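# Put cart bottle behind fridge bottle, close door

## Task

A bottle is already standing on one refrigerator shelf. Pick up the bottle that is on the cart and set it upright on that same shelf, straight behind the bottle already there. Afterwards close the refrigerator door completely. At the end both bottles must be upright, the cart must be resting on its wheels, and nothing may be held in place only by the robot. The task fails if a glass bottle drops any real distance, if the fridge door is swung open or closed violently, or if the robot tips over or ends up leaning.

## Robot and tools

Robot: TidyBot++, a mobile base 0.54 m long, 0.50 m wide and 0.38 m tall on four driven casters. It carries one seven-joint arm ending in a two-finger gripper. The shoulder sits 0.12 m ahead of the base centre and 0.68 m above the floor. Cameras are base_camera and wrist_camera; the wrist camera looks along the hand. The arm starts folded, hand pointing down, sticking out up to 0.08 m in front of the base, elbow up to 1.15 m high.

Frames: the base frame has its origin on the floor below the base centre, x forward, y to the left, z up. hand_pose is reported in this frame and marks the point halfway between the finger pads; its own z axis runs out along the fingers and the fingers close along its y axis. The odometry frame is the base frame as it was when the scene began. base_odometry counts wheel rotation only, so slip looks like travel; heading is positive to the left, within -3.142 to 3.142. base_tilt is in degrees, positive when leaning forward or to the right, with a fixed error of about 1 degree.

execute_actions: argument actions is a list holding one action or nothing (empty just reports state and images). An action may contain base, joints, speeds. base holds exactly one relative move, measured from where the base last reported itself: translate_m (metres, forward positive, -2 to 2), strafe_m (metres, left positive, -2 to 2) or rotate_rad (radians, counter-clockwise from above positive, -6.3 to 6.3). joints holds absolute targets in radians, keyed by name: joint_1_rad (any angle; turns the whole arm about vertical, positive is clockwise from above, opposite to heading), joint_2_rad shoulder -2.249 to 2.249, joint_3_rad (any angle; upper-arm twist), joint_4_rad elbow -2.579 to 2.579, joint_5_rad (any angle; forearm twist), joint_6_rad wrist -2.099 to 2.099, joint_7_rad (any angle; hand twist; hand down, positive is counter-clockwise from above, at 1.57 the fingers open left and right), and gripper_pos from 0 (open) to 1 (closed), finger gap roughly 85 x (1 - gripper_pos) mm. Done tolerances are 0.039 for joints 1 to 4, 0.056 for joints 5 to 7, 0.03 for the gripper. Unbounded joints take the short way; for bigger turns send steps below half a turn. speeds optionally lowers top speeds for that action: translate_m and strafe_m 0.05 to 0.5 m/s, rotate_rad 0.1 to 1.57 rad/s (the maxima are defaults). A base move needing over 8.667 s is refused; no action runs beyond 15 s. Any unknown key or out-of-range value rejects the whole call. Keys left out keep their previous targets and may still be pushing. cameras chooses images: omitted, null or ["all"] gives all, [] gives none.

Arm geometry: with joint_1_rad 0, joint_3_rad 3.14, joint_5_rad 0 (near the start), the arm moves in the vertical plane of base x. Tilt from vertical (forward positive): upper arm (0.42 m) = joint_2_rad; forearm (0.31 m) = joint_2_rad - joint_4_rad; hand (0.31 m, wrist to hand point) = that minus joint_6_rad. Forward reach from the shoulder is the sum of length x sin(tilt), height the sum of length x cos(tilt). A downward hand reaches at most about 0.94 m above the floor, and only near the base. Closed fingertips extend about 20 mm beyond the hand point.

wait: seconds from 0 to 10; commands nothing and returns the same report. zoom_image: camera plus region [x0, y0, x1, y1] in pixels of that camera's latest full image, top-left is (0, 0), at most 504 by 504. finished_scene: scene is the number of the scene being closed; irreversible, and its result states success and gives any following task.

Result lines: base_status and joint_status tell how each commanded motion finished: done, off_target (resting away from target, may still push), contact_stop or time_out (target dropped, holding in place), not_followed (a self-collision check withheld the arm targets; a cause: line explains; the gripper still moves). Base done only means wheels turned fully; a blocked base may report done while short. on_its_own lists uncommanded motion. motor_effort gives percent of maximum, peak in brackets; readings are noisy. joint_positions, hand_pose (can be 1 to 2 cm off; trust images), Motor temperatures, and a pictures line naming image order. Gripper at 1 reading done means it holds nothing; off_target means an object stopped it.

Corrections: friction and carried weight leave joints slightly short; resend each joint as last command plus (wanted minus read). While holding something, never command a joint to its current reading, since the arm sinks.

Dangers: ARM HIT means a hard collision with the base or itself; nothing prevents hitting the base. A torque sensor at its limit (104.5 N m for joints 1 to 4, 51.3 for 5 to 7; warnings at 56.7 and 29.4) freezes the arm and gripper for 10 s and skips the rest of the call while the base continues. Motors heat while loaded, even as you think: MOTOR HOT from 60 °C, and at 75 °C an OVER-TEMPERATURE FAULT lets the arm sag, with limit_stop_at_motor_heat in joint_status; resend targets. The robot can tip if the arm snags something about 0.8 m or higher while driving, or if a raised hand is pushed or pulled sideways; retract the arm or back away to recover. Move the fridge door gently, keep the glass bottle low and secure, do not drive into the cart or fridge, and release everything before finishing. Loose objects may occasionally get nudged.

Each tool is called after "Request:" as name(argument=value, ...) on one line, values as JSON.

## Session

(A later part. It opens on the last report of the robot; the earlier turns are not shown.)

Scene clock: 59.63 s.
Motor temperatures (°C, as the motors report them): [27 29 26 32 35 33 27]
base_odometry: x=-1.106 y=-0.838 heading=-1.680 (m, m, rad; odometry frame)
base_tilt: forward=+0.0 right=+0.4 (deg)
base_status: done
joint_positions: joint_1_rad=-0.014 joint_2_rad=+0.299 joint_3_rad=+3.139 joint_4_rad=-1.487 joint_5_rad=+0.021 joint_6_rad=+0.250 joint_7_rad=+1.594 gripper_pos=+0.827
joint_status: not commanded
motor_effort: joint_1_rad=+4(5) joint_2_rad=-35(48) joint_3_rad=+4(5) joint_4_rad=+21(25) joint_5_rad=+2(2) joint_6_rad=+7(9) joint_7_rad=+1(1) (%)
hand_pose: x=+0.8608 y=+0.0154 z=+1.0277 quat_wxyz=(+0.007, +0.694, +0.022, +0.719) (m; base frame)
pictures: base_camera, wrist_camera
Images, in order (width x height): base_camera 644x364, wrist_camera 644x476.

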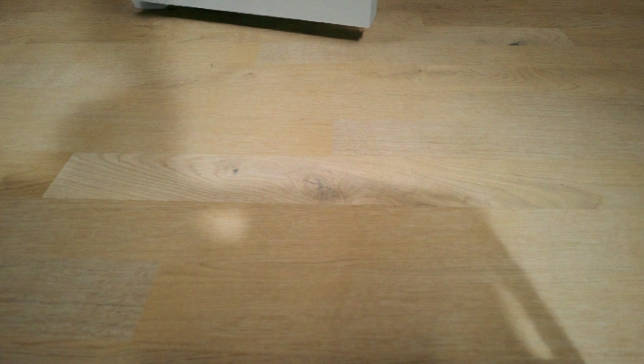

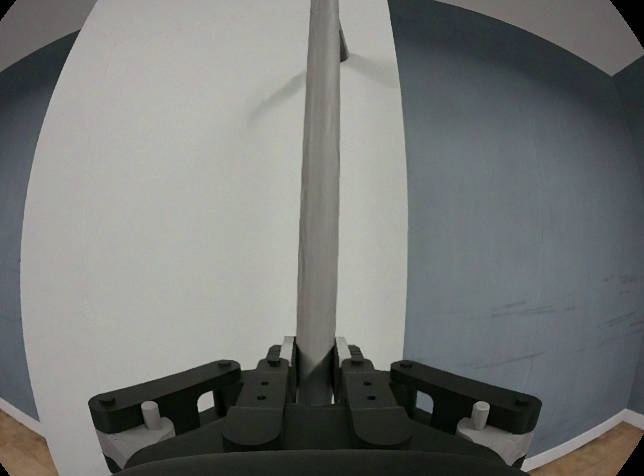

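Request:
execute_actions(actions=[{"base":{"strafe_m":0.08},"speeds":{"strafe_m":0.08}}], cameras=[])

Request:
execute_actions(actions=[{"base":{"translate_m":-0.14},"speeds":{"translate_m":0.08}}], cameras=[])

Request:
execute_actions(actions=[{"base":{"strafe_m":0.1},"speeds":{"strafe_m":0.08}}], cameras=[])

Request:
execute_actions(actions=[{"base":{"translate_m":-0.09},"speeds":{"translate_m":0.08}}], cameras=[])

Request:
execute_actions(actions=[{"base":{"strafe_m":0.11},"speeds":{"strafe_m":0.08}}], cameras=[])

Request:
execute_actions(actions=[{"base":{"translate_m":-0.06},"speeds":{"translate_m":0.08}}])

Scene clock: 61.80 s.
Motor temperatures (°C, as the motors report them): [27 29 26 32 35 33 27]
base_odometry: x=-1.027 y=-0.846 heading=-1.680 (m, m, rad; odometry frame)
base_tilt: forward=+0.0 right=+0.4 (deg)
base_status: done
joint_positions: joint_1_rad=+0.056 joint_2_rad=+0.298 joint_3_rad=+3.173 joint_4_rad=-1.487 joint_5_rad=+0.010 joint_6_rad=+0.249 joint_7_rad=+1.594 gripper_pos=+0.827
joint_status: not commanded
motor_effort: joint_1_rad=-12(15) joint_2_rad=-34(36) joint_3_rad=-8(11) joint_4_rad=+24(25) joint_5_rad=+4(5) joint_6_rad=+8(8) joint_7_rad=+1(1) (%)
hand_pose: x=+0.8589 y=-0.0587 z=+1.0277 quat_wxyz=(+0.045, +0.695, -0.015, +0.718) (m; base frame)
pictures: none
No camera images: the call's "cameras" was empty. Leave "cameras" out to get every camera's image.

Scene clock: 64.10 s.
Motor temperatures (°C, as the motors report them): [27 29 26 32 35 33 27]
base_odometry: x=-1.011 y=-0.707 heading=-1.680 (m, m, rad; odometry frame)
base_tilt: forward=+0.0 right=+0.4 (deg)
base_status: done
joint_positions: joint_1_rad=-0.026 joint_2_rad=+0.298 joint_3_rad=+3.130 joint_4_rad=-1.487 joint_5_rad=+0.010 joint_6_rad=+0.248 joint_7_rad=+1.594 gripper_pos=+0.831
joint_status: not commanded
motor_effort: joint_1_rad=+4(11) joint_2_rad=-37(38) joint_3_rad=+5(7) joint_4_rad=+20(24) joint_5_rad=+1(4) joint_6_rad=+6(9) joint_7_rad=+0(1) (%)
hand_pose: x=+0.8600 y=+0.0286 z=+1.0279 quat_wxyz=(-0.004, +0.695, +0.024, +0.719) (m; base frame)
pictures: none
No camera images: the call's "cameras" was empty. Leave "cameras" out to get every camera's image.

Scene clock: 65.83 s.
Motor temperatures (°C, as the motors report them): [27 29 26 32 35 33 27]
base_odometry: x=-0.912 y=-0.718 heading=-1.680 (m, m, rad; odometry frame)
base_tilt: forward=+0.0 right=+0.3 (deg)
base_status: done
joint_positions: joint_1_rad=+0.060 joint_2_rad=+0.293 joint_3_rad=+3.176 joint_4_rad=-1.491 joint_5_rad=+0.008 joint_6_rad=+0.244 joint_7_rad=+1.594 gripper_pos=+0.831
joint_status: not commanded
motor_effort: joint_1_rad=-13(15) joint_2_rad=-33(37) joint_3_rad=-9(11) joint_4_rad=+26(27) joint_5_rad=+5(5) joint_6_rad=+8(9) joint_7_rad=+1(2) (%)
hand_pose: x=+0.8566 y=-0.0639 z=+1.0277 quat_wxyz=(+0.047, +0.696, -0.018, +0.716) (m; base frame)
pictures: none
No camera images: the call's "cameras" was empty. Leave "cameras" out to get every camera's image.

Scene clock: 67.63 s.
Motor temperatures (°C, as the motors report them): [27 29 26 32 35 33 27]
base_odometry: x=-0.902 y=-0.629 heading=-1.680 (m, m, rad; odometry frame)
base_tilt: forward=+0.0 right=+0.3 (deg)
base_status: done
joint_positions: joint_1_rad=-0.023 joint_2_rad=+0.295 joint_3_rad=+3.131 joint_4_rad=-1.488 joint_5_rad=+0.008 joint_6_rad=+0.244 joint_7_rad=+1.594 gripper_pos=+0.833
joint_status: not commanded
motor_effort: joint_1_rad=+4(13) joint_2_rad=-36(38) joint_3_rad=+4(9) joint_4_rad=+19(26) joint_5_rad=+1(4) joint_6_rad=+6(8) joint_7_rad=+0(1) (%)
hand_pose: x=+0.8594 y=+0.0253 z=+1.0278 quat_wxyz=(-0.003, +0.696, +0.022, +0.718) (m; base frame)
pictures: none
No camera images: the call's "cameras" was empty. Leave "cameras" out to get every camera's image.

Scene clock: 69.57 s.
Motor temperatures (°C, as the motors report them): [27 29 26 32 35 33 27]
base_odometry: x=-0.793 y=-0.641 heading=-1.680 (m, m, rad; odometry frame)
base_tilt: forward=+0.1 right=+0.4 (deg)
base_status: done
joint_positions: joint_1_rad=+0.064 joint_2_rad=+0.283 joint_3_rad=+3.180 joint_4_rad=-1.501 joint_5_rad=+0.007 joint_6_rad=+0.238 joint_7_rad=+1.594 gripper_pos=+0.833
joint_status: not commanded
motor_effort: joint_1_rad=-14(16) joint_2_rad=-30(36) joint_3_rad=-10(11) joint_4_rad=+27(29) joint_5_rad=+5(5) joint_6_rad=+10(10) joint_7_rad=+1(2) (%)
hand_pose: x=+0.8521 y=-0.0682 z=+1.0276 quat_wxyz=(+0.050, +0.698, -0.020, +0.715) (m; base frame)
pictures: none
No camera images: the call's "cameras" was empty. Leave "cameras" out to get every camera's image.

Scene clock: 71.03 s.
Motor temperatures (°C, as the motors report them): [27 29 26 32 35 33 27]
base_odometry: x=-0.786 y=-0.581 heading=-1.680 (m, m, rad; odometry frame)
base_tilt: forward=+0.0 right=+0.3 (deg)
base_status: done
joint_positions: joint_1_rad=-0.012 joint_2_rad=+0.292 joint_3_rad=+3.139 joint_4_rad=-1.489 joint_5_rad=+0.007 joint_6_rad=+0.238 joint_7_rad=+1.594 gripper_pos=+0.835
joint_status: not commanded
motor_effort: joint_1_rad=+1(14) joint_2_rad=-35(37) joint_3_rad=+2(9) joint_4_rad=+20(27) joint_5_rad=+2(5) joint_6_rad=+5(9) joint_7_rad=+0(1) (%)
hand_pose: x=+0.8587 y=+0.0124 z=+1.0277 quat_wxyz=(+0.004, +0.697, +0.016, +0.717) (m; base frame)
pictures: base_camera, wrist_camera
Images, in order (width x height): base_camera 644x364, wrist_camera 644x476.

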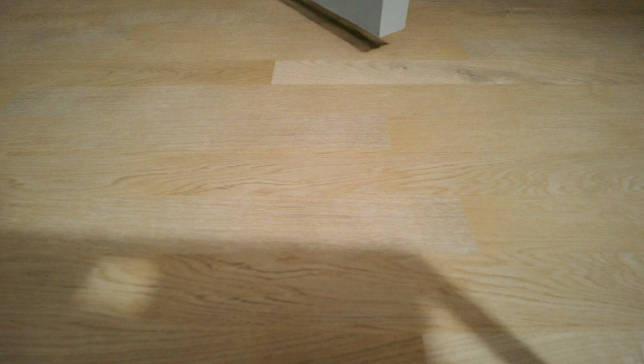

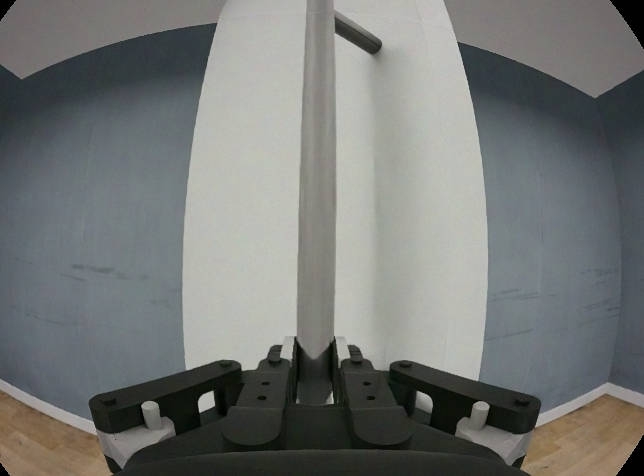

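Request:
execute_actions(actions=[{"base":{"strafe_m":0.1},"speeds":{"strafe_m":0.08}}], cameras=[])

Request:
execute_actions(actions=[{"base":{"translate_m":-0.05},"speeds":{"translate_m":0.08}}], cameras=[])

Request:
execute_actions(actions=[{"base":{"strafe_m":0.12},"speeds":{"strafe_m":0.08}}], cameras=[])

Request:
execute_actions(actions=[{"base":{"translate_m":-0.015}}], cameras=[])

Request:
execute_actions(actions=[{"base":{"strafe_m":0.14},"speeds":{"strafe_m":0.08}}])

Scene clock: 73.30 s.
Motor temperatures (°C, as the motors report them): [27 29 26 32 35 33 27]
base_odometry: x=-0.687 y=-0.592 heading=-1.680 (m, m, rad; odometry frame)
base_tilt: forward=+0.0 right=+0.3 (deg)
base_status: done
joint_positions: joint_1_rad=+0.055 joint_2_rad=+0.271 joint_3_rad=+3.173 joint_4_rad=-1.512 joint_5_rad=+0.007 joint_6_rad=+0.232 joint_7_rad=+1.594 gripper_pos=+0.835
joint_status: not commanded
motor_effort: joint_1_rad=-12(14) joint_2_rad=-27(35) joint_3_rad=-8(11) joint_4_rad=+29(31) joint_5_rad=+4(5) joint_6_rad=+10(11) joint_7_rad=+1(1) (%)
hand_pose: x=+0.8482 y=-0.0579 z=+1.0276 quat_wxyz=(+0.044, +0.700, -0.016, +0.713) (m; base frame)
pictures: none
No camera images: the call's "cameras" was empty. Leave "cameras" out to get every camera's image.

Scene clock: 74.70 s.
Motor temperatures (°C, as the motors report them): [27 29 26 32 35 33 27]
base_odometry: x=-0.681 y=-0.542 heading=-1.680 (m, m, rad; odometry frame)
base_tilt: forward=+0.0 right=+0.3 (deg)
base_status: done
joint_positions: joint_1_rad=-0.019 joint_2_rad=+0.300 joint_3_rad=+3.131 joint_4_rad=-1.480 joint_5_rad=+0.007 joint_6_rad=+0.239 joint_7_rad=+1.594 gripper_pos=+0.838
joint_status: not commanded
motor_effort: joint_1_rad=+2(12) joint_2_rad=-36(40) joint_3_rad=+2(8) joint_4_rad=+18(28) joint_5_rad=+1(4) joint_6_rad=+5(9) joint_7_rad=+0(1) (%)
hand_pose: x=+0.8616 y=+0.0221 z=+1.0278 quat_wxyz=(-0.001, +0.696, +0.020, +0.718) (m; base frame)
pictures: none
No camera images: the call's "cameras" was empty. Leave "cameras" out to get every camera's image.

Scene clock: 76.73 s.
Motor temperatures (°C, as the motors report them): [27 29 26 32 35 33 27]
base_odometry: x=-0.562 y=-0.555 heading=-1.680 (m, m, rad; odometry frame)
base_tilt: forward=+0.0 right=+0.4 (deg)
base_status: done
joint_positions: joint_1_rad=+0.040 joint_2_rad=+0.269 joint_3_rad=+3.162 joint_4_rad=-1.514 joint_5_rad=+0.007 joint_6_rad=+0.232 joint_7_rad=+1.594 gripper_pos=+0.838
joint_status: not commanded
motor_effort: joint_1_rad=-8(12) joint_2_rad=-28(36) joint_3_rad=-5(9) joint_4_rad=+29(31) joint_5_rad=+4(4) joint_6_rad=+9(11) joint_7_rad=+1(1) (%)
hand_pose: x=+0.8484 y=-0.0402 z=+1.0277 quat_wxyz=(+0.033, +0.700, -0.008, +0.713) (m; base frame)
pictures: none
No camera images: the call's "cameras" was empty. Leave "cameras" out to get every camera's image.

Scene clock: 77.50 s.
Motor temperatures (°C, as the motors report them): [27 29 26 32 35 33 27]
base_odometry: x=-0.560 y=-0.540 heading=-1.680 (m, m, rad; odometry frame)
base_tilt: forward=+0.0 right=+0.4 (deg)
base_status: done
joint_positions: joint_1_rad=+0.017 joint_2_rad=+0.292 joint_3_rad=+3.161 joint_4_rad=-1.487 joint_5_rad=+0.007 joint_6_rad=+0.234 joint_7_rad=+1.594 gripper_pos=+0.838
joint_status: not commanded
motor_effort: joint_1_rad=-3(9) joint_2_rad=-35(36) joint_3_rad=-2(6) joint_4_rad=+22(27) joint_5_rad=+2(4) joint_6_rad=+6(9) joint_7_rad=+1(1) (%)
hand_pose: x=+0.8586 y=-0.0226 z=+1.0278 quat_wxyz=(+0.025, +0.698, +0.000, +0.716) (m; base frame)
pictures: none
No camera images: the call's "cameras" was empty. Leave "cameras" out to get every camera's image.

Scene clock: 79.87 s.
Motor temperatures (°C, as the motors report them): [27 29 26 32 35 33 27]
base_odometry: x=-0.421 y=-0.556 heading=-1.680 (m, m, rad; odometry frame)
base_tilt: forward=+0.0 right=+0.4 (deg)
base_status: done
joint_positions: joint_1_rad=+0.016 joint_2_rad=+0.272 joint_3_rad=+3.160 joint_4_rad=-1.510 joint_5_rad=+0.007 joint_6_rad=+0.232 joint_7_rad=+1.594 gripper_pos=+0.838
joint_status: not commanded
motor_effort: joint_1_rad=-3(10) joint_2_rad=-29(36) joint_3_rad=-1(7) joint_4_rad=+24(31) joint_5_rad=+3(4) joint_6_rad=+7(11) joint_7_rad=+1(1) (%)
hand_pose: x=+0.8504 y=-0.0214 z=+1.0276 quat_wxyz=(+0.024, +0.700, +0.001, +0.714) (m; base frame)
pictures: base_camera, wrist_camera
Images, in order (width x height): base_camera 644x364, wrist_camera 644x476.

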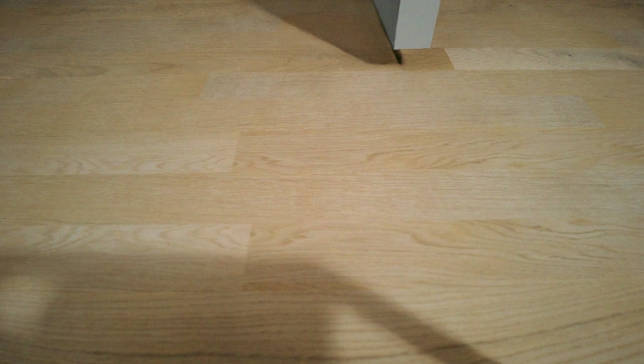

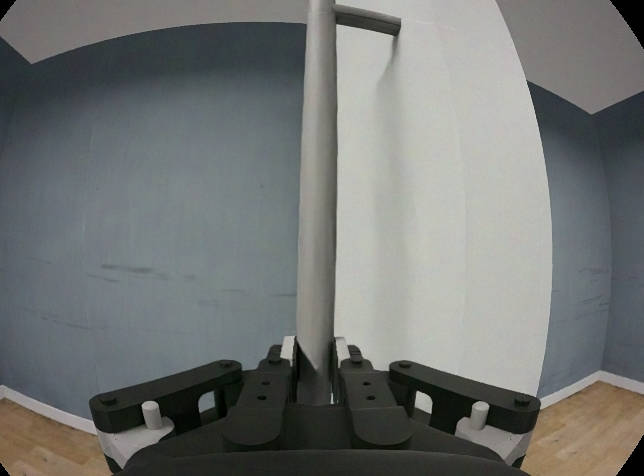

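Request:
execute_actions(actions=[{"base":{"strafe_m":0.1},"speeds":{"strafe_m":0.08}}])

Request:
execute_actions(actions=[{"joints":{"gripper_pos":0.65}}], cameras=[])

Request:
execute_actions(actions=[{"base":{"translate_m":-0.15},"speeds":{"translate_m":0.15}}], cameras=["base_camera"])

Request:
execute_actions(actions=[{"base":{"strafe_m":-0.5},"joints":{"joint_4_rad":-2.0,"joint_6_rad":0.3,"gripper_pos":0}}])

Scene clock: 82.03 s.
Motor temperatures (°C, as the motors report them): [27 29 26 32 35 33 27]
base_odometry: x=-0.322 y=-0.567 heading=-1.680 (m, m, rad; odometry frame)
base_tilt: forward=+0.1 right=+0.4 (deg)
base_status: done
joint_positions: joint_1_rad=+0.080 joint_2_rad=+0.288 joint_3_rad=+3.195 joint_4_rad=-1.491 joint_5_rad=+0.004 joint_6_rad=+0.233 joint_7_rad=+1.594 gripper_pos=+0.838
joint_status: not commanded
motor_effort: joint_1_rad=-16(19) joint_2_rad=-35(36) joint_3_rad=-12(14) joint_4_rad=+18(24) joint_5_rad=+5(5) joint_6_rad=+5(8) joint_7_rad=+1(1) (%)
hand_pose: x=+0.8525 y=-0.0896 z=+1.0278 quat_wxyz=(+0.061, +0.698, -0.031, +0.713) (m; base frame)
pictures: base_camera, wrist_camera
Images, in order (width x height): base_camera 644x364, wrist_camera 644x476.

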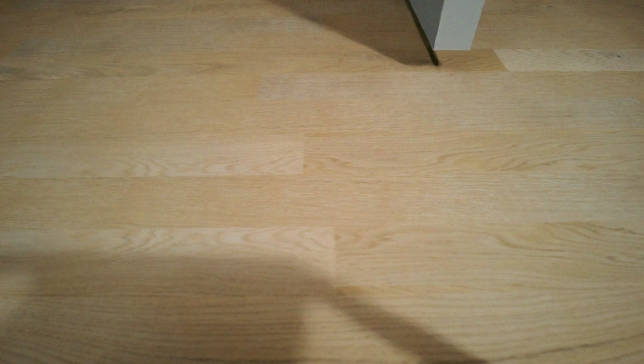

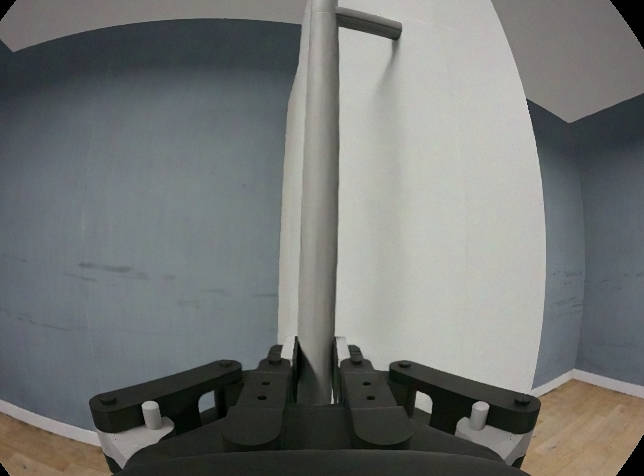

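Scene clock: 82.77 s.
Motor temperatures (°C, as the motors report them): [27 29 26 32 35 33 27]
base_odometry: x=-0.322 y=-0.567 heading=-1.680 (m, m, rad; odometry frame)
base_tilt: forward=+0.0 right=+0.3 (deg)
base_status: not commanded
joint_positions: joint_1_rad=+0.072 joint_2_rad=+0.289 joint_3_rad=+3.195 joint_4_rad=-1.491 joint_5_rad=+0.004 joint_6_rad=+0.233 joint_7_rad=+1.594 gripper_pos=+0.650
joint_status: all done
motor_effort: joint_1_rad=-14(17) joint_2_rad=-34(37) joint_3_rad=-10(13) joint_4_rad=+23(23) joint_5_rad=+3(5) joint_6_rad=+7(7) joint_7_rad=+0(1) (%)
hand_pose: x=+0.8536 y=-0.0836 z=+1.0272 quat_wxyz=(+0.058, +0.698, -0.028, +0.713) (m; base frame)
pictures: none
No camera images: the call's "cameras" was empty. Leave "cameras" out to get every camera's image.

Scene clock: 84.43 s.
Motor temperatures (°C, as the motors report them): [27 29 26 32 35 33 27]
base_odometry: x=-0.305 y=-0.417 heading=-1.680 (m, m, rad; odometry frame)
base_tilt: forward=+0.0 right=+0.3 (deg)
base_status: done
joint_positions: joint_1_rad=-0.003 joint_2_rad=+0.297 joint_3_rad=+3.148 joint_4_rad=-1.491 joint_5_rad=+0.004 joint_6_rad=+0.233 joint_7_rad=+1.594 gripper_pos=+0.650
joint_status: not commanded
motor_effort: joint_1_rad=-1(13) joint_2_rad=-35(38) joint_3_rad=+1(10) joint_4_rad=+24(25) joint_5_rad=+1(3) joint_6_rad=+8(9) joint_7_rad=+0(0) (%)
hand_pose: x=+0.8605 y=+0.0001 z=+1.0212 quat_wxyz=(+0.011, +0.702, +0.009, +0.713) (m; base frame)
pictures: base_camera
Images, in order (width x height): base_camera 644x364.

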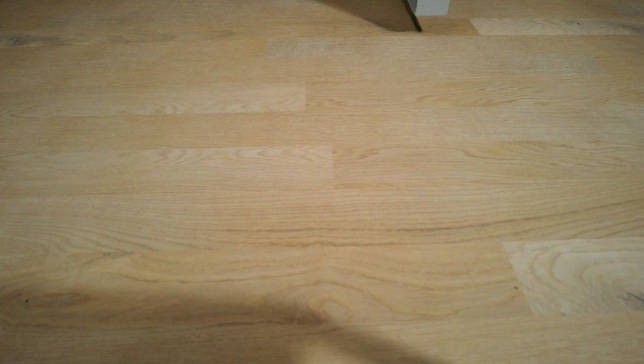

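Scene clock: 86.80 s.
Motor temperatures (°C, as the motors report them): [27 29 26 32 35 33 27]
base_odometry: x=-0.802 y=-0.362 heading=-1.681 (m, m, rad; odometry frame)
base_tilt: forward=+0.0 right=+0.3 (deg)
base_status: done
joint_positions: joint_1_rad=+0.004 joint_2_rad=+0.299 joint_3_rad=+3.148 joint_4_rad=-1.982 joint_5_rad=+0.004 joint_6_rad=+0.279 joint_7_rad=+1.594 gripper_pos=+0.000
joint_status: all done
motor_effort: joint_1_rad=-1(3) joint_2_rad=-31(35) joint_3_rad=+1(2) joint_4_rad=+19(24) joint_5_rad=+1(1) joint_6_rad=+8(7) joint_7_rad=+0(0) (%)
hand_pose: x=+0.7641 y=-0.0048 z=+0.7488 quat_wxyz=(+0.010, +0.842, +0.008, +0.539) (m; base frame)
pictures: base_camera, wrist_camera
Images, in order (width x height): base_camera 644x364, wrist_camera 644x476.

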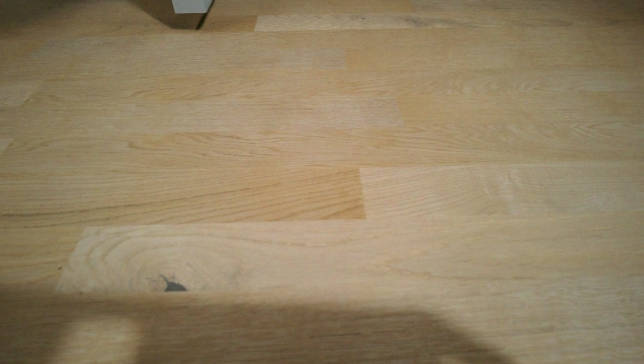

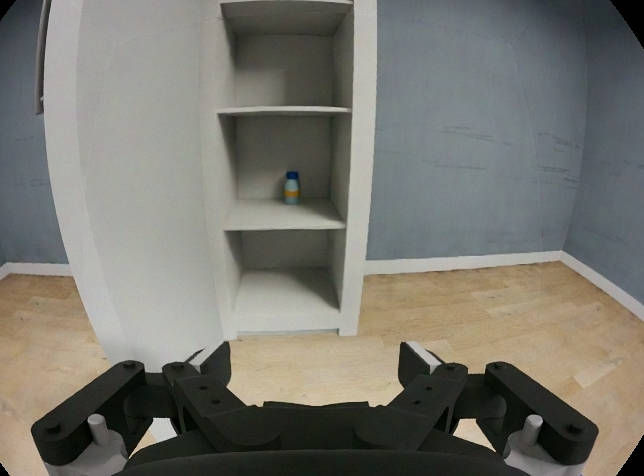

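Request:
execute_actions(actions=[{"base":{"rotate_rad":0.03},"joints":{"joint_1_rad":-0.06,"joint_2_rad":1.1,"joint_4_rad":-0.61,"joint_6_rad":-0.36}}], cameras=[])

Request:
execute_actions(actions=[{"base":{"translate_m":0.5},"speeds":{"translate_m":0.3}}])

Scene clock: 89.83 s.
Motor temperatures (°C, as the motors report them): [27 29 26 32 35 33 27]
base_odometry: x=-0.802 y=-0.362 heading=-1.651 (m, m, rad; odometry frame)
base_tilt: forward=+0.0 right=+0.4 (deg)
base_status: done
joint_positions: joint_1_rad=-0.044 joint_2_rad=+1.092 joint_3_rad=+3.146 joint_4_rad=-0.632 joint_5_rad=+0.004 joint_6_rad=-0.340 joint_7_rad=+1.594 gripper_pos=+0.000
joint_status: all done
motor_effort: joint_1_rad=-1(3) joint_2_rad=-59(61) joint_3_rad=+0(2) joint_4_rad=+23(24) joint_5_rad=+1(1) joint_6_rad=+6(8) joint_7_rad=+0(1) (%)
hand_pose: x=+1.0765 y=+0.0408 z=+0.6805 quat_wxyz=(-0.002, +0.858, +0.030, +0.513) (m; base frame)
pictures: none
No camera images: the call's "cameras" was empty. Leave "cameras" out to get every camera's image.

Scene clock: 92.47 s.
Motor temperatures (°C, as the motors report them): [27 29 26 32 35 33 27]
base_odometry: x=-0.843 y=-0.861 heading=-1.651 (m, m, rad; odometry frame)
base_tilt: forward=+0.0 right=+0.4 (deg)
base_status: done
joint_positions: joint_1_rad=-0.045 joint_2_rad=+1.093 joint_3_rad=+3.146 joint_4_rad=-0.630 joint_5_rad=+0.004 joint_6_rad=-0.342 joint_7_rad=+1.594 gripper_pos=+0.000
joint_status: not commanded
motor_effort: joint_1_rad=-1(0) joint_2_rad=-60(60) joint_3_rad=+0(0) joint_4_rad=+24(24) joint_5_rad=+1(1) joint_6_rad=+7(8) joint_7_rad=-1(0) (%)
hand_pose: x=+1.0766 y=+0.0418 z=+0.6796 quat_wxyz=(-0.002, +0.858, +0.030, +0.513) (m; base frame)
pictures: base_camera, wrist_camera
Images, in order (width x height): base_camera 644x364, wrist_camera 644x476.

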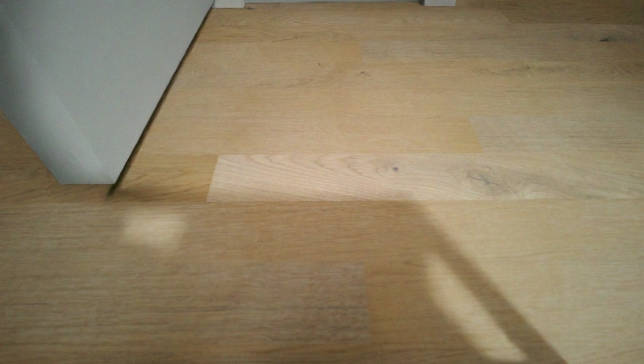

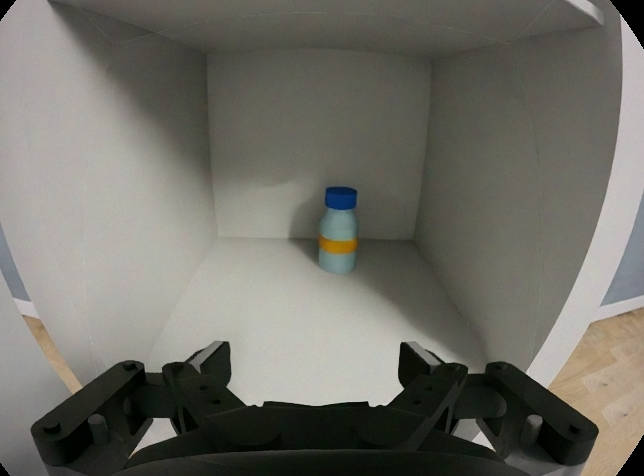

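Request:
execute_actions(actions=[{"base":{"strafe_m":-0.06},"joints":{"joint_1_rad":-0.09,"joint_2_rad":1.15,"joint_6_rad":-0.27}}], cameras=[])

Request:
execute_actions(actions=[{"base":{"translate_m":0.25},"speeds":{"translate_m":0.15}}])

Scene clock: 94.03 s.
Motor temperatures (°C, as the motors report them): [27 29 26 32 35 33 27]
base_odometry: x=-0.903 y=-0.856 heading=-1.651 (m, m, rad; odometry frame)
base_tilt: forward=+0.0 right=+0.4 (deg)
base_status: done
joint_positions: joint_1_rad=-0.083 joint_2_rad=+1.149 joint_3_rad=+3.146 joint_4_rad=-0.627 joint_5_rad=+0.004 joint_6_rad=-0.287 joint_7_rad=+1.594 gripper_pos=+0.000
joint_status: all done
motor_effort: joint_1_rad=-1(4) joint_2_rad=-60(62) joint_3_rad=+0(1) joint_4_rad=+23(24) joint_5_rad=+1(0) joint_6_rad=+7(7) joint_7_rad=+0(1) (%)
hand_pose: x=+1.0819 y=+0.0791 z=+0.6428 quat_wxyz=(-0.012, +0.857, +0.047, +0.514) (m; base frame)
pictures: none
No camera images: the call's "cameras" was empty. Leave "cameras" out to get every camera's image.

Scene clock: 96.37 s.
Motor temperatures (°C, as the motors report them): [27 29 26 32 35 33 27]
base_odometry: x=-0.923 y=-1.106 heading=-1.651 (m, m, rad; odometry frame)
base_tilt: forward=+0.1 right=+0.3 (deg)
base_status: done
joint_positions: joint_1_rad=-0.083 joint_2_rad=+1.149 joint_3_rad=+3.146 joint_4_rad=-0.626 joint_5_rad=+0.004 joint_6_rad=-0.286 joint_7_rad=+1.594 gripper_pos=+0.000
joint_status: not commanded
motor_effort: joint_1_rad=-1(2) joint_2_rad=-61(62) joint_3_rad=+0(0) joint_4_rad=+23(25) joint_5_rad=+1(1) joint_6_rad=+7(7) joint_7_rad=-1(0) (%)
hand_pose: x=+1.0820 y=+0.0791 z=+0.6433 quat_wxyz=(-0.012, +0.856, +0.047, +0.514) (m; base frame)
pictures: base_camera, wrist_camera
Images, in order (width x height): base_camera 644x364, wrist_camera 644x476.

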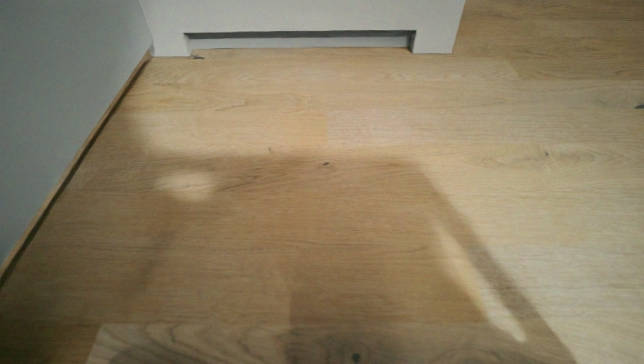

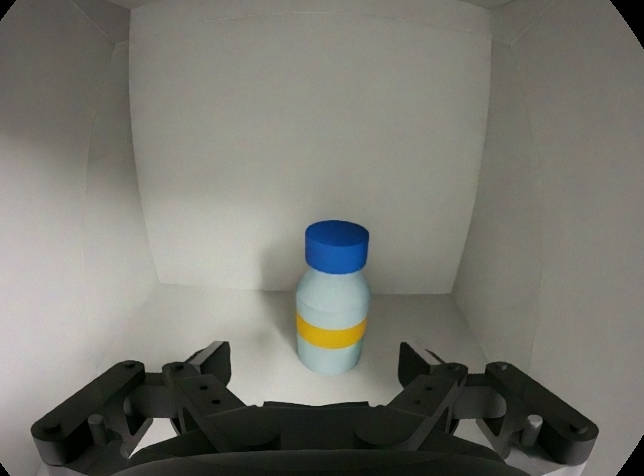

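Request:
execute_actions(actions=[{"base":{"translate_m":0.125},"speeds":{"translate_m":0.1},"joints":{"joint_1_rad":-0.065}}])

Scene clock: 98.40 s.
Motor temperatures (°C, as the motors report them): [27 30 26 32 35 33 27]
base_odometry: x=-0.933 y=-1.230 heading=-1.652 (m, m, rad; odometry frame)
base_tilt: forward=+0.1 right=+0.4 (deg)
base_status: done
joint_positions: joint_1_rad=-0.074 joint_2_rad=+1.149 joint_3_rad=+3.146 joint_4_rad=-0.626 joint_5_rad=+0.004 joint_6_rad=-0.286 joint_7_rad=+1.594 gripper_pos=+0.000
joint_status: all done
motor_effort: joint_1_rad=-1(2) joint_2_rad=-61(61) joint_3_rad=+0(0) joint_4_rad=+23(24) joint_5_rad=+1(1) joint_6_rad=+7(7) joint_7_rad=-1(1) (%)
hand_pose: x=+1.0827 y=+0.0703 z=+0.6434 quat_wxyz=(-0.009, +0.857, +0.043, +0.514) (m; base frame)
pictures: base_camera, wrist_camera
Images, in order (width x height): base_camera 644x364, wrist_camera 644x476.

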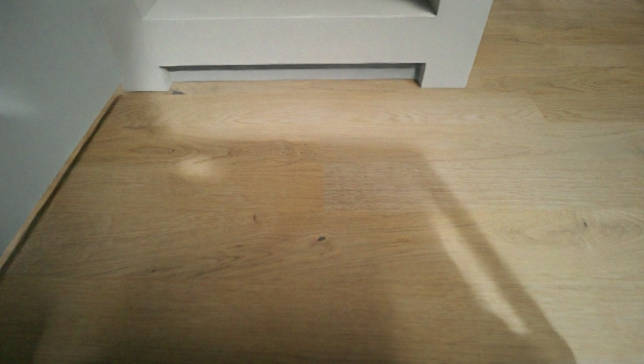

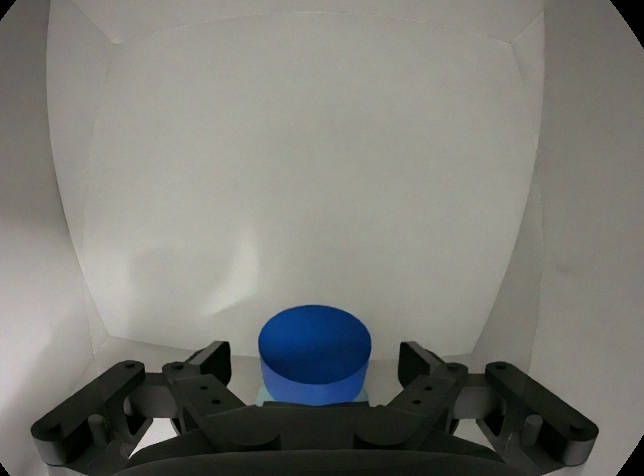

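Request:
execute_actions(actions=[{"base":{"translate_m":0.01},"joints":{"gripper_pos":1}}], cameras=["wrist_camera"])

Request:
execute_actions(actions=[{"joints":{"joint_2_rad":1.08,"joint_4_rad":-0.59}}], cameras=[])

Request:
execute_actions(actions=[{"base":{"translate_m":-0.2},"speeds":{"translate_m":0.12}}], cameras=[])

Request:
execute_actions(actions=[{"joints":{"joint_2_rad":1.14}}], cameras=["wrist_camera"])

Scene clock: 99.93 s.
Motor temperatures (°C, as the motors report them): [27 30 26 32 35 33 27]
base_odometry: x=-0.934 y=-1.240 heading=-1.652 (m, m, rad; odometry frame)
base_tilt: forward=+0.1 right=+0.3 (deg)
base_status: done
joint_positions: joint_1_rad=-0.074 joint_2_rad=+1.149 joint_3_rad=+3.146 joint_4_rad=-0.626 joint_5_rad=+0.004 joint_6_rad=-0.286 joint_7_rad=+1.594 gripper_pos=+0.430
joint_status: gripper_pos off_target (ended at +0.430, target +1.000)
motor_effort: joint_1_rad=+0(3) joint_2_rad=-60(62) joint_3_rad=+0(1) joint_4_rad=+23(25) joint_5_rad=+1(1) joint_6_rad=+8(8) joint_7_rad=+0(1) (%)
hand_pose: x=+1.0829 y=+0.0703 z=+0.6437 quat_wxyz=(-0.009, +0.856, +0.043, +0.514) (m; base frame)
pictures: wrist_camera
Images, in order (width x height): wrist_camera 644x476.

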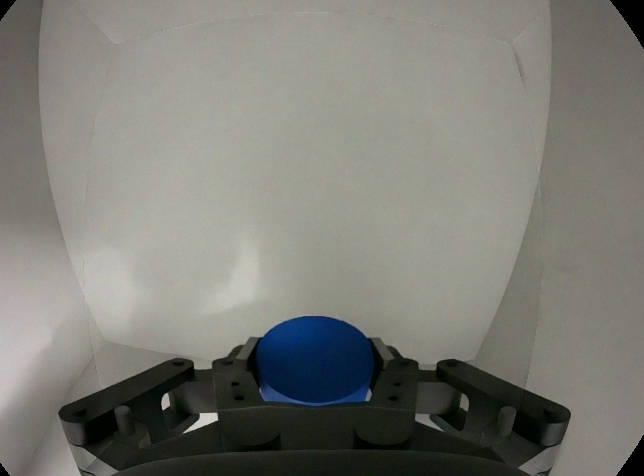

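Scene clock: 101.00 s.
Motor temperatures (°C, as the motors report them): [27 30 26 32 35 33 27]
base_odometry: x=-0.934 y=-1.240 heading=-1.652 (m, m, rad; odometry frame)
base_tilt: forward=+0.1 right=+0.3 (deg)
base_status: not commanded
joint_positions: joint_1_rad=-0.074 joint_2_rad=+1.130 joint_3_rad=+3.146 joint_4_rad=-0.626 joint_5_rad=+0.004 joint_6_rad=-0.286 joint_7_rad=+1.594 gripper_pos=+0.430
joint_status: joint_2_rad off_target (ended at +1.130, target +1.080); the others done
motor_effort: joint_1_rad=-1(0) joint_2_rad=-67(69) joint_3_rad=+0(0) joint_4_rad=+28(28) joint_5_rad=+1(1) joint_6_rad=+10(10) joint_7_rad=+0(1) (%)
hand_pose: x=+1.0834 y=+0.0703 z=+0.6622 quat_wxyz=(-0.010, +0.851, +0.043, +0.523) (m; base frame)
pictures: none
No camera images: the call's "cameras" was empty. Leave "cameras" out to get every camera's image.

Scene clock: 103.27 s.
Motor temperatures (°C, as the motors report them): [27 30 26 32 35 33 27]
base_odometry: x=-0.918 y=-1.041 heading=-1.652 (m, m, rad; odometry frame)
base_tilt: forward=+0.0 right=+0.4 (deg)
base_status: done
joint_positions: joint_1_rad=-0.074 joint_2_rad=+1.128 joint_3_rad=+3.146 joint_4_rad=-0.626 joint_5_rad=+0.004 joint_6_rad=-0.286 joint_7_rad=+1.594 gripper_pos=+0.430
joint_status: not commanded
motor_effort: joint_1_rad=-1(3) joint_2_rad=-67(70) joint_3_rad=+0(1) joint_4_rad=+28(29) joint_5_rad=+1(1) joint_6_rad=+10(11) joint_7_rad=+0(0) (%)
hand_pose: x=+1.0835 y=+0.0702 z=+0.6641 quat_wxyz=(-0.010, +0.851, +0.043, +0.523) (m; base frame)
pictures: none
No camera images: the call's "cameras" was empty. Leave "cameras" out to get every camera's image.

Scene clock: 104.03 s.
Motor temperatures (°C, as the motors report them): [27 30 26 32 35 33 27]
base_odometry: x=-0.918 y=-1.041 heading=-1.652 (m, m, rad; odometry frame)
base_tilt: forward=+0.1 right=+0.3 (deg)
base_status: not commanded
joint_positions: joint_1_rad=-0.074 joint_2_rad=+1.153 joint_3_rad=+3.146 joint_4_rad=-0.621 joint_5_rad=+0.004 joint_6_rad=-0.282 joint_7_rad=+1.594 gripper_pos=+0.430
joint_status: all done
motor_effort: joint_1_rad=+0(3) joint_2_rad=-65(68) joint_3_rad=+0(0) joint_4_rad=+26(28) joint_5_rad=+1(0) joint_6_rad=+9(10) joint_7_rad=+0(1) (%)
hand_pose: x=+1.0843 y=+0.0703 z=+0.6439 quat_wxyz=(-0.009, +0.855, +0.043, +0.516) (m; base frame)
pictures: wrist_camera
Images, in order (width x height): wrist_camera 644x476.

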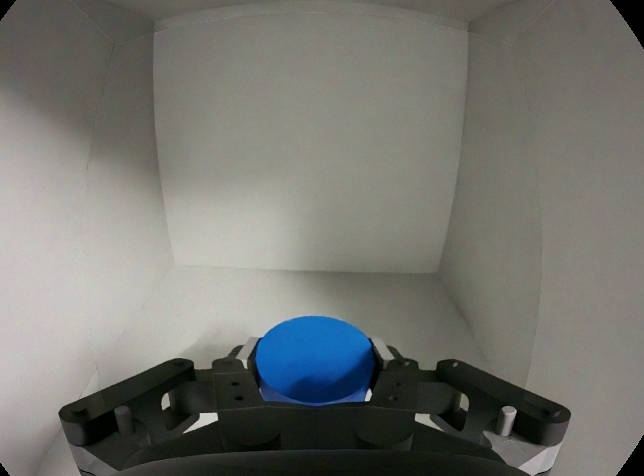

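Request:
execute_actions(actions=[{"joints":{"gripper_pos":0}}], cameras=[])

Request:
execute_actions(actions=[{"base":{"translate_m":-0.3},"speeds":{"translate_m":0.25}}], cameras=["wrist_camera"])

Request:
execute_actions(actions=[{"base":{"rotate_rad":-1.145},"joints":{"joint_1_rad":0,"joint_4_rad":-1.14,"joint_6_rad":0.3}}], cameras=[])

Request:
execute_actions(actions=[{"base":{"translate_m":-0.25}}], cameras=[])

Request:
execute_actions(actions=[{"joints":{"joint_2_rad":1.78,"joint_4_rad":-1.17,"joint_6_rad":0.89}}])

Scene clock: 105.90 s.
Motor temperatures (°C, as the motors report them): [27 30 26 32 35 33 27]
base_odometry: x=-0.918 y=-1.041 heading=-1.652 (m, m, rad; odometry frame)
base_tilt: forward=+0.0 right=+0.4 (deg)
base_status: not commanded
joint_positions: joint_1_rad=-0.074 joint_2_rad=+1.144 joint_3_rad=+3.146 joint_4_rad=-0.609 joint_5_rad=+0.004 joint_6_rad=-0.282 joint_7_rad=+1.594 gripper_pos=+0.000
joint_status: all done
motor_effort: joint_1_rad=-1(0) joint_2_rad=-60(66) joint_3_rad=+0(0) joint_4_rad=+24(27) joint_5_rad=+1(1) joint_6_rad=+7(9) joint_7_rad=+0(1) (%)
hand_pose: x=+1.0869 y=+0.0706 z=+0.6591 quat_wxyz=(-0.010, +0.850, +0.043, +0.525) (m; base frame)
pictures: none
No camera images: the call's "cameras" was empty. Leave "cameras" out to get every camera's image.

Scene clock: 107.97 s.
Motor temperatures (°C, as the motors report them): [27 30 26 32 35 33 27]
base_odometry: x=-0.894 y=-0.742 heading=-1.652 (m, m, rad; odometry frame)
base_tilt: forward=+0.0 right=+0.3 (deg)
base_status: done
joint_positions: joint_1_rad=-0.074 joint_2_rad=+1.144 joint_3_rad=+3.146 joint_4_rad=-0.608 joint_5_rad=+0.004 joint_6_rad=-0.282 joint_7_rad=+1.594 gripper_pos=+0.000
joint_status: not commanded
motor_effort: joint_1_rad=+0(2) joint_2_rad=-59(63) joint_3_rad=+0(1) joint_4_rad=+23(24) joint_5_rad=+1(0) joint_6_rad=+7(7) joint_7_rad=+0(1) (%)
hand_pose: x=+1.0871 y=+0.0705 z=+0.6599 quat_wxyz=(-0.010, +0.850, +0.043, +0.526) (m; base frame)
pictures: wrist_camera
Images, in order (width x height): wrist_camera 644x476.

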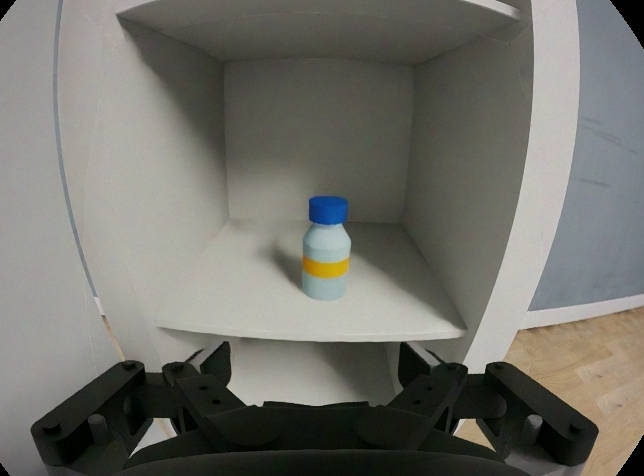

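Scene clock: 110.37 s.
Motor temperatures (°C, as the motors report them): [27 30 26 32 35 33 27]
base_odometry: x=-0.894 y=-0.742 heading=-2.797 (m, m, rad; odometry frame)
base_tilt: forward=+0.0 right=+0.3 (deg)
base_status: done
joint_positions: joint_1_rad=+0.001 joint_2_rad=+1.145 joint_3_rad=+3.152 joint_4_rad=-1.121 joint_5_rad=+0.004 joint_6_rad=+0.280 joint_7_rad=+1.594 gripper_pos=+0.000
joint_status: all done
motor_effort: joint_1_rad=+0(12) joint_2_rad=-56(61) joint_3_rad=+0(5) joint_4_rad=+20(24) joint_5_rad=+1(1) joint_6_rad=+7(8) joint_7_rad=+0(0) (%)
hand_pose: x=+1.0284 y=-0.0052 z=+0.5286 quat_wxyz=(+0.013, +0.838, +0.012, +0.546) (m; base frame)
pictures: none
No camera images: the call's "cameras" was empty. Leave "cameras" out to get every camera's image.

Scene clock: 112.17 s.
Motor temperatures (°C, as the motors report them): [27 30 26 32 35 33 27]
base_odometry: x=-0.658 y=-0.657 heading=-2.797 (m, m, rad; odometry frame)
base_tilt: forward=+0.1 right=+0.3 (deg)
base_status: done
joint_positions: joint_1_rad=+0.001 joint_2_rad=+1.145 joint_3_rad=+3.152 joint_4_rad=-1.125 joint_5_rad=+0.004 joint_6_rad=+0.282 joint_7_rad=+1.594 gripper_pos=+0.000
joint_status: not commanded
motor_effort: joint_1_rad=-1(1) joint_2_rad=-57(59) joint_3_rad=+0(0) joint_4_rad=+20(21) joint_5_rad=+1(1) joint_6_rad=+8(7) joint_7_rad=+0(1) (%)
hand_pose: x=+1.0275 y=-0.0051 z=+0.5275 quat_wxyz=(+0.013, +0.838, +0.012, +0.545) (m; base frame)
pictures: none
No camera images: the call's "cameras" was empty. Leave "cameras" out to get every camera's image.

Scene clock: 114.30 s.
Motor temperatures (°C, as the motors report them): [27 30 26 32 35 33 27]
base_odometry: x=-0.658 y=-0.657 heading=-2.797 (m, m, rad; odometry frame)
base_tilt: forward=+0.1 right=+0.3 (deg)
base_status: not commanded
joint_positions: joint_1_rad=+0.001 joint_2_rad=+1.778 joint_3_rad=+3.152 joint_4_rad=-1.161 joint_5_rad=+0.004 joint_6_rad=+0.871 joint_7_rad=+1.594 gripper_pos=+0.000
joint_status: all done
motor_effort: joint_1_rad=-1(1) joint_2_rad=-49(58) joint_3_rad=+0(0) joint_4_rad=+9(19) joint_5_rad=+1(1) joint_6_rad=+7(8) joint_7_rad=+0(0) (%)
hand_pose: x=+0.8675 y=-0.0029 z=+0.1385 quat_wxyz=(+0.010, +0.859, +0.015, +0.511) (m; base frame)
pictures: base_camera, wrist_camera
Images, in order (width x height): base_camera 644x364, wrist_camera 644x476.

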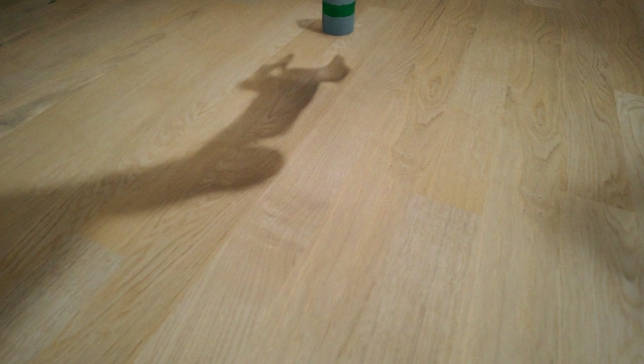

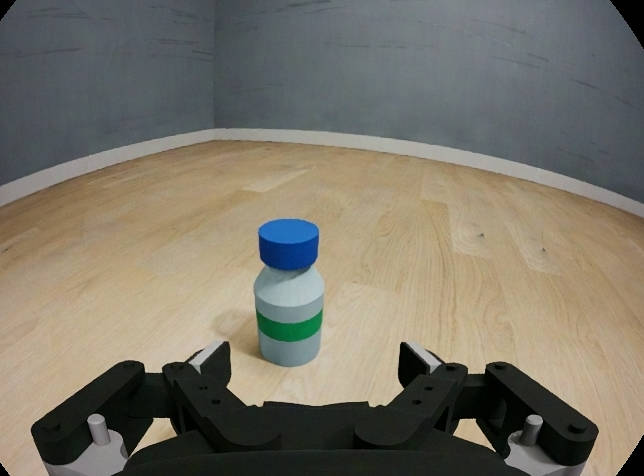

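Request:
execute_actions(actions=[{"base":{"strafe_m":0.02},"speeds":{"strafe_m":0.05}}], cameras=[])

Request:
execute_actions(actions=[{"base":{"translate_m":0.145},"speeds":{"translate_m":0.1}}], cameras=["wrist_camera"])

Scene clock: 115.67 s.
Motor temperatures (°C, as the motors report them): [27 30 26 32 35 33 27]
base_odometry: x=-0.651 y=-0.676 heading=-2.797 (m, m, rad; odometry frame)
base_tilt: forward=+0.0 right=+0.3 (deg)
base_status: done
joint_positions: joint_1_rad=+0.002 joint_2_rad=+1.778 joint_3_rad=+3.152 joint_4_rad=-1.161 joint_5_rad=+0.004 joint_6_rad=+0.871 joint_7_rad=+1.594 gripper_pos=+0.000
joint_status: not commanded
motor_effort: joint_1_rad=+0(5) joint_2_rad=-49(50) joint_3_rad=+0(2) joint_4_rad=+10(10) joint_5_rad=+1(1) joint_6_rad=+7(7) joint_7_rad=+0(0) (%)
hand_pose: x=+0.8675 y=-0.0029 z=+0.1385 quat_wxyz=(+0.010, +0.859, +0.015, +0.511) (m; base frame)
pictures: none
No camera images: the call's "cameras" was empty. Leave "cameras" out to get every camera's image.

Scene clock: 117.67 s.
Motor temperatures (°C, as the motors report them): [27 30 26 32 35 33 27]
base_odometry: x=-0.788 y=-0.725 heading=-2.797 (m, m, rad; odometry frame)
base_tilt: forward=+0.0 right=+0.4 (deg)
base_status: done
joint_positions: joint_1_rad=+0.002 joint_2_rad=+1.778 joint_3_rad=+3.152 joint_4_rad=-1.161 joint_5_rad=+0.004 joint_6_rad=+0.871 joint_7_rad=+1.594 gripper_pos=+0.000
joint_status: not commanded
motor_effort: joint_1_rad=-1(2) joint_2_rad=-48(50) joint_3_rad=+0(0) joint_4_rad=+9(11) joint_5_rad=+1(1) joint_6_rad=+7(7) joint_7_rad=+0(1) (%)
hand_pose: x=+0.8674 y=-0.0029 z=+0.1385 quat_wxyz=(+0.010, +0.859, +0.015, +0.511) (m; base frame)
pictures: wrist_camera
Images, in order (width x height): wrist_camera 644x476.

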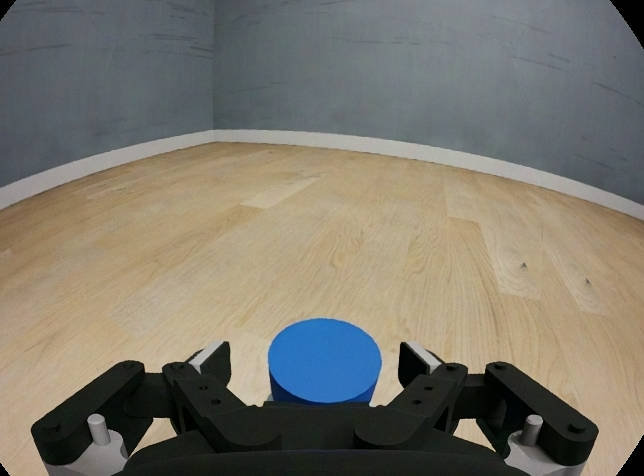

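Request:
execute_actions(actions=[{"base":{"translate_m":0.008},"joints":{"gripper_pos":1}}], cameras=[])

Request:
execute_actions(actions=[{"joints":{"joint_2_rad":1.4,"joint_4_rad":-0.87,"joint_6_rad":0.28}}], cameras=["wrist_camera"])

Request:
execute_actions(actions=[{"base":{"translate_m":0.097},"joints":{"joint_1_rad":-0.08,"joint_2_rad":1.035,"joint_4_rad":-0.59,"joint_6_rad":-0.35}}], cameras=[])

Request:
execute_actions(actions=[{"base":{"rotate_rad":1.145},"speeds":{"rotate_rad":0.5}}], cameras=[])

Request:
execute_actions(actions=[{"base":{"strafe_m":-0.11},"speeds":{"strafe_m":0.1}}])

Scene clock: 119.50 s.
Motor temperatures (°C, as the motors report them): [27 30 26 32 35 33 27]
base_odometry: x=-0.795 y=-0.728 heading=-2.797 (m, m, rad; odometry frame)
base_tilt: forward=+0.0 right=+0.3 (deg)
base_status: done
joint_positions: joint_1_rad=+0.002 joint_2_rad=+1.778 joint_3_rad=+3.152 joint_4_rad=-1.161 joint_5_rad=+0.004 joint_6_rad=+0.873 joint_7_rad=+1.594 gripper_pos=+0.432
joint_status: gripper_pos off_target (ended at +0.432, target +1.000)
motor_effort: joint_1_rad=-1(4) joint_2_rad=-47(50) joint_3_rad=+1(1) joint_4_rad=+9(11) joint_5_rad=+1(2) joint_6_rad=+6(8) joint_7_rad=+0(0) (%)
hand_pose: x=+0.8681 y=-0.0030 z=+0.1395 quat_wxyz=(+0.010, +0.859, +0.015, +0.512) (m; base frame)
pictures: none
No camera images: the call's "cameras" was empty. Leave "cameras" out to get every camera's image.

Scene clock: 121.90 s.
Motor temperatures (°C, as the motors report them): [27 30 26 32 35 33 27]
base_odometry: x=-0.795 y=-0.728 heading=-2.797 (m, m, rad; odometry frame)
base_tilt: forward=+0.1 right=+0.3 (deg)
base_status: not commanded
joint_positions: joint_1_rad=+0.002 joint_2_rad=+1.449 joint_3_rad=+3.152 joint_4_rad=-0.887 joint_5_rad=+0.004 joint_6_rad=+0.271 joint_7_rad=+1.594 gripper_pos=+0.432
joint_status: joint_2_rad off_target (ended at +1.449, target +1.400); the others done
motor_effort: joint_1_rad=-1(1) joint_2_rad=-66(71) joint_3_rad=+0(0) joint_4_rad=+23(25) joint_5_rad=+1(1) joint_6_rad=+9(11) joint_7_rad=+0(0) (%)
hand_pose: x=+1.0375 y=-0.0043 z=+0.3676 quat_wxyz=(+0.012, +0.858, +0.013, +0.513) (m; base frame)
pictures: wrist_camera
Images, in order (width x height): wrist_camera 644x476.

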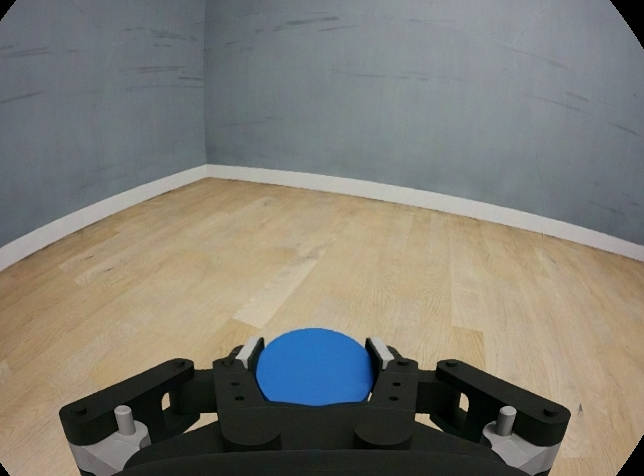

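Scene clock: 124.30 s.
Motor temperatures (°C, as the motors report them): [27 30 26 32 35 33 27]
base_odometry: x=-0.887 y=-0.761 heading=-2.797 (m, m, rad; odometry frame)
base_tilt: forward=+0.0 right=+0.3 (deg)
base_status: done
joint_positions: joint_1_rad=-0.076 joint_2_rad=+1.086 joint_3_rad=+3.152 joint_4_rad=-0.610 joint_5_rad=+0.004 joint_6_rad=-0.358 joint_7_rad=+1.594 gripper_pos=+0.432
joint_status: joint_2_rad off_target (ended at +1.086, target +1.035); the others done
motor_effort: joint_1_rad=-1(1) joint_2_rad=-67(76) joint_3_rad=+0(1) joint_4_rad=+28(31) joint_5_rad=+1(1) joint_6_rad=+10(12) joint_7_rad=-1(0) (%)
hand_pose: x=+1.0763 y=+0.0696 z=+0.6936 quat_wxyz=(-0.007, +0.855, +0.044, +0.517) (m; base frame)
pictures: none
No camera images: the call's "cameras" was empty. Leave "cameras" out to get every camera's image.

Scene clock: 127.77 s.
Motor temperatures (°C, as the motors report them): [27 31 26 32 35 33 27]
base_odometry: x=-0.887 y=-0.761 heading=-1.652 (m, m, rad; odometry frame)
base_tilt: forward=+0.0 right=+0.3 (deg)
base_status: done
joint_positions: joint_1_rad=-0.077 joint_2_rad=+1.086 joint_3_rad=+3.145 joint_4_rad=-0.610 joint_5_rad=+0.004 joint_6_rad=-0.358 joint_7_rad=+1.594 gripper_pos=+0.432
joint_status: not commanded
motor_effort: joint_1_rad=+0(10) joint_2_rad=-67(68) joint_3_rad=+0(3) joint_4_rad=+29(29) joint_5_rad=+1(2) joint_6_rad=+11(10) joint_7_rad=-1(0) (%)
hand_pose: x=+1.0760 y=+0.0726 z=+0.6936 quat_wxyz=(-0.010, +0.855, +0.044, +0.517) (m; base frame)
pictures: none
No camera images: the call's "cameras" was empty. Leave "cameras" out to get every camera's image.

Scene clock: 129.50 s.
Motor temperatures (°C, as the motors report them): [27 31 26 32 35 33 27]
base_odometry: x=-0.996 y=-0.752 heading=-1.651 (m, m, rad; odometry frame)
base_tilt: forward=+0.0 right=+0.4 (deg)
base_status: done
joint_positions: joint_1_rad=-0.076 joint_2_rad=+1.086 joint_3_rad=+3.145 joint_4_rad=-0.610 joint_5_rad=+0.004 joint_6_rad=-0.358 joint_7_rad=+1.594 gripper_pos=+0.432
joint_status: not commanded
motor_effort: joint_1_rad=+0(4) joint_2_rad=-68(69) joint_3_rad=+0(1) joint_4_rad=+29(29) joint_5_rad=+1(0) joint_6_rad=+11(11) joint_7_rad=+0(1) (%)
hand_pose: x=+1.0760 y=+0.0724 z=+0.6936 quat_wxyz=(-0.010, +0.855, +0.044, +0.517) (m; base frame)
pictures: base_camera, wrist_camera
Images, in order (width x height): base_camera 644x364, wrist_camera 644x476.

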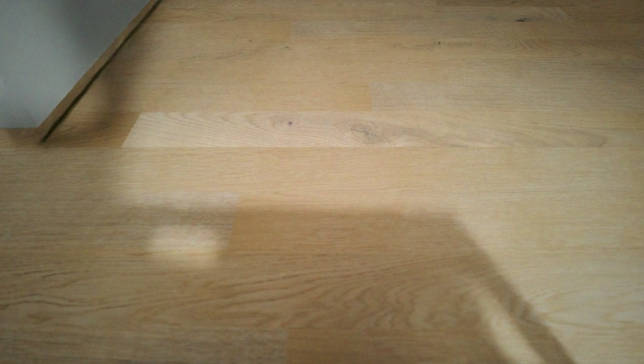

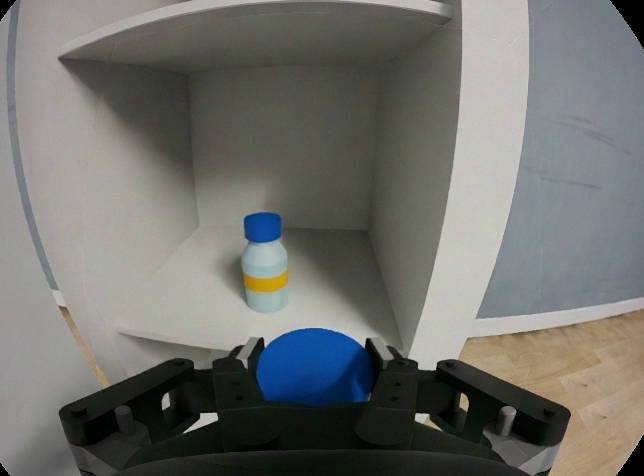

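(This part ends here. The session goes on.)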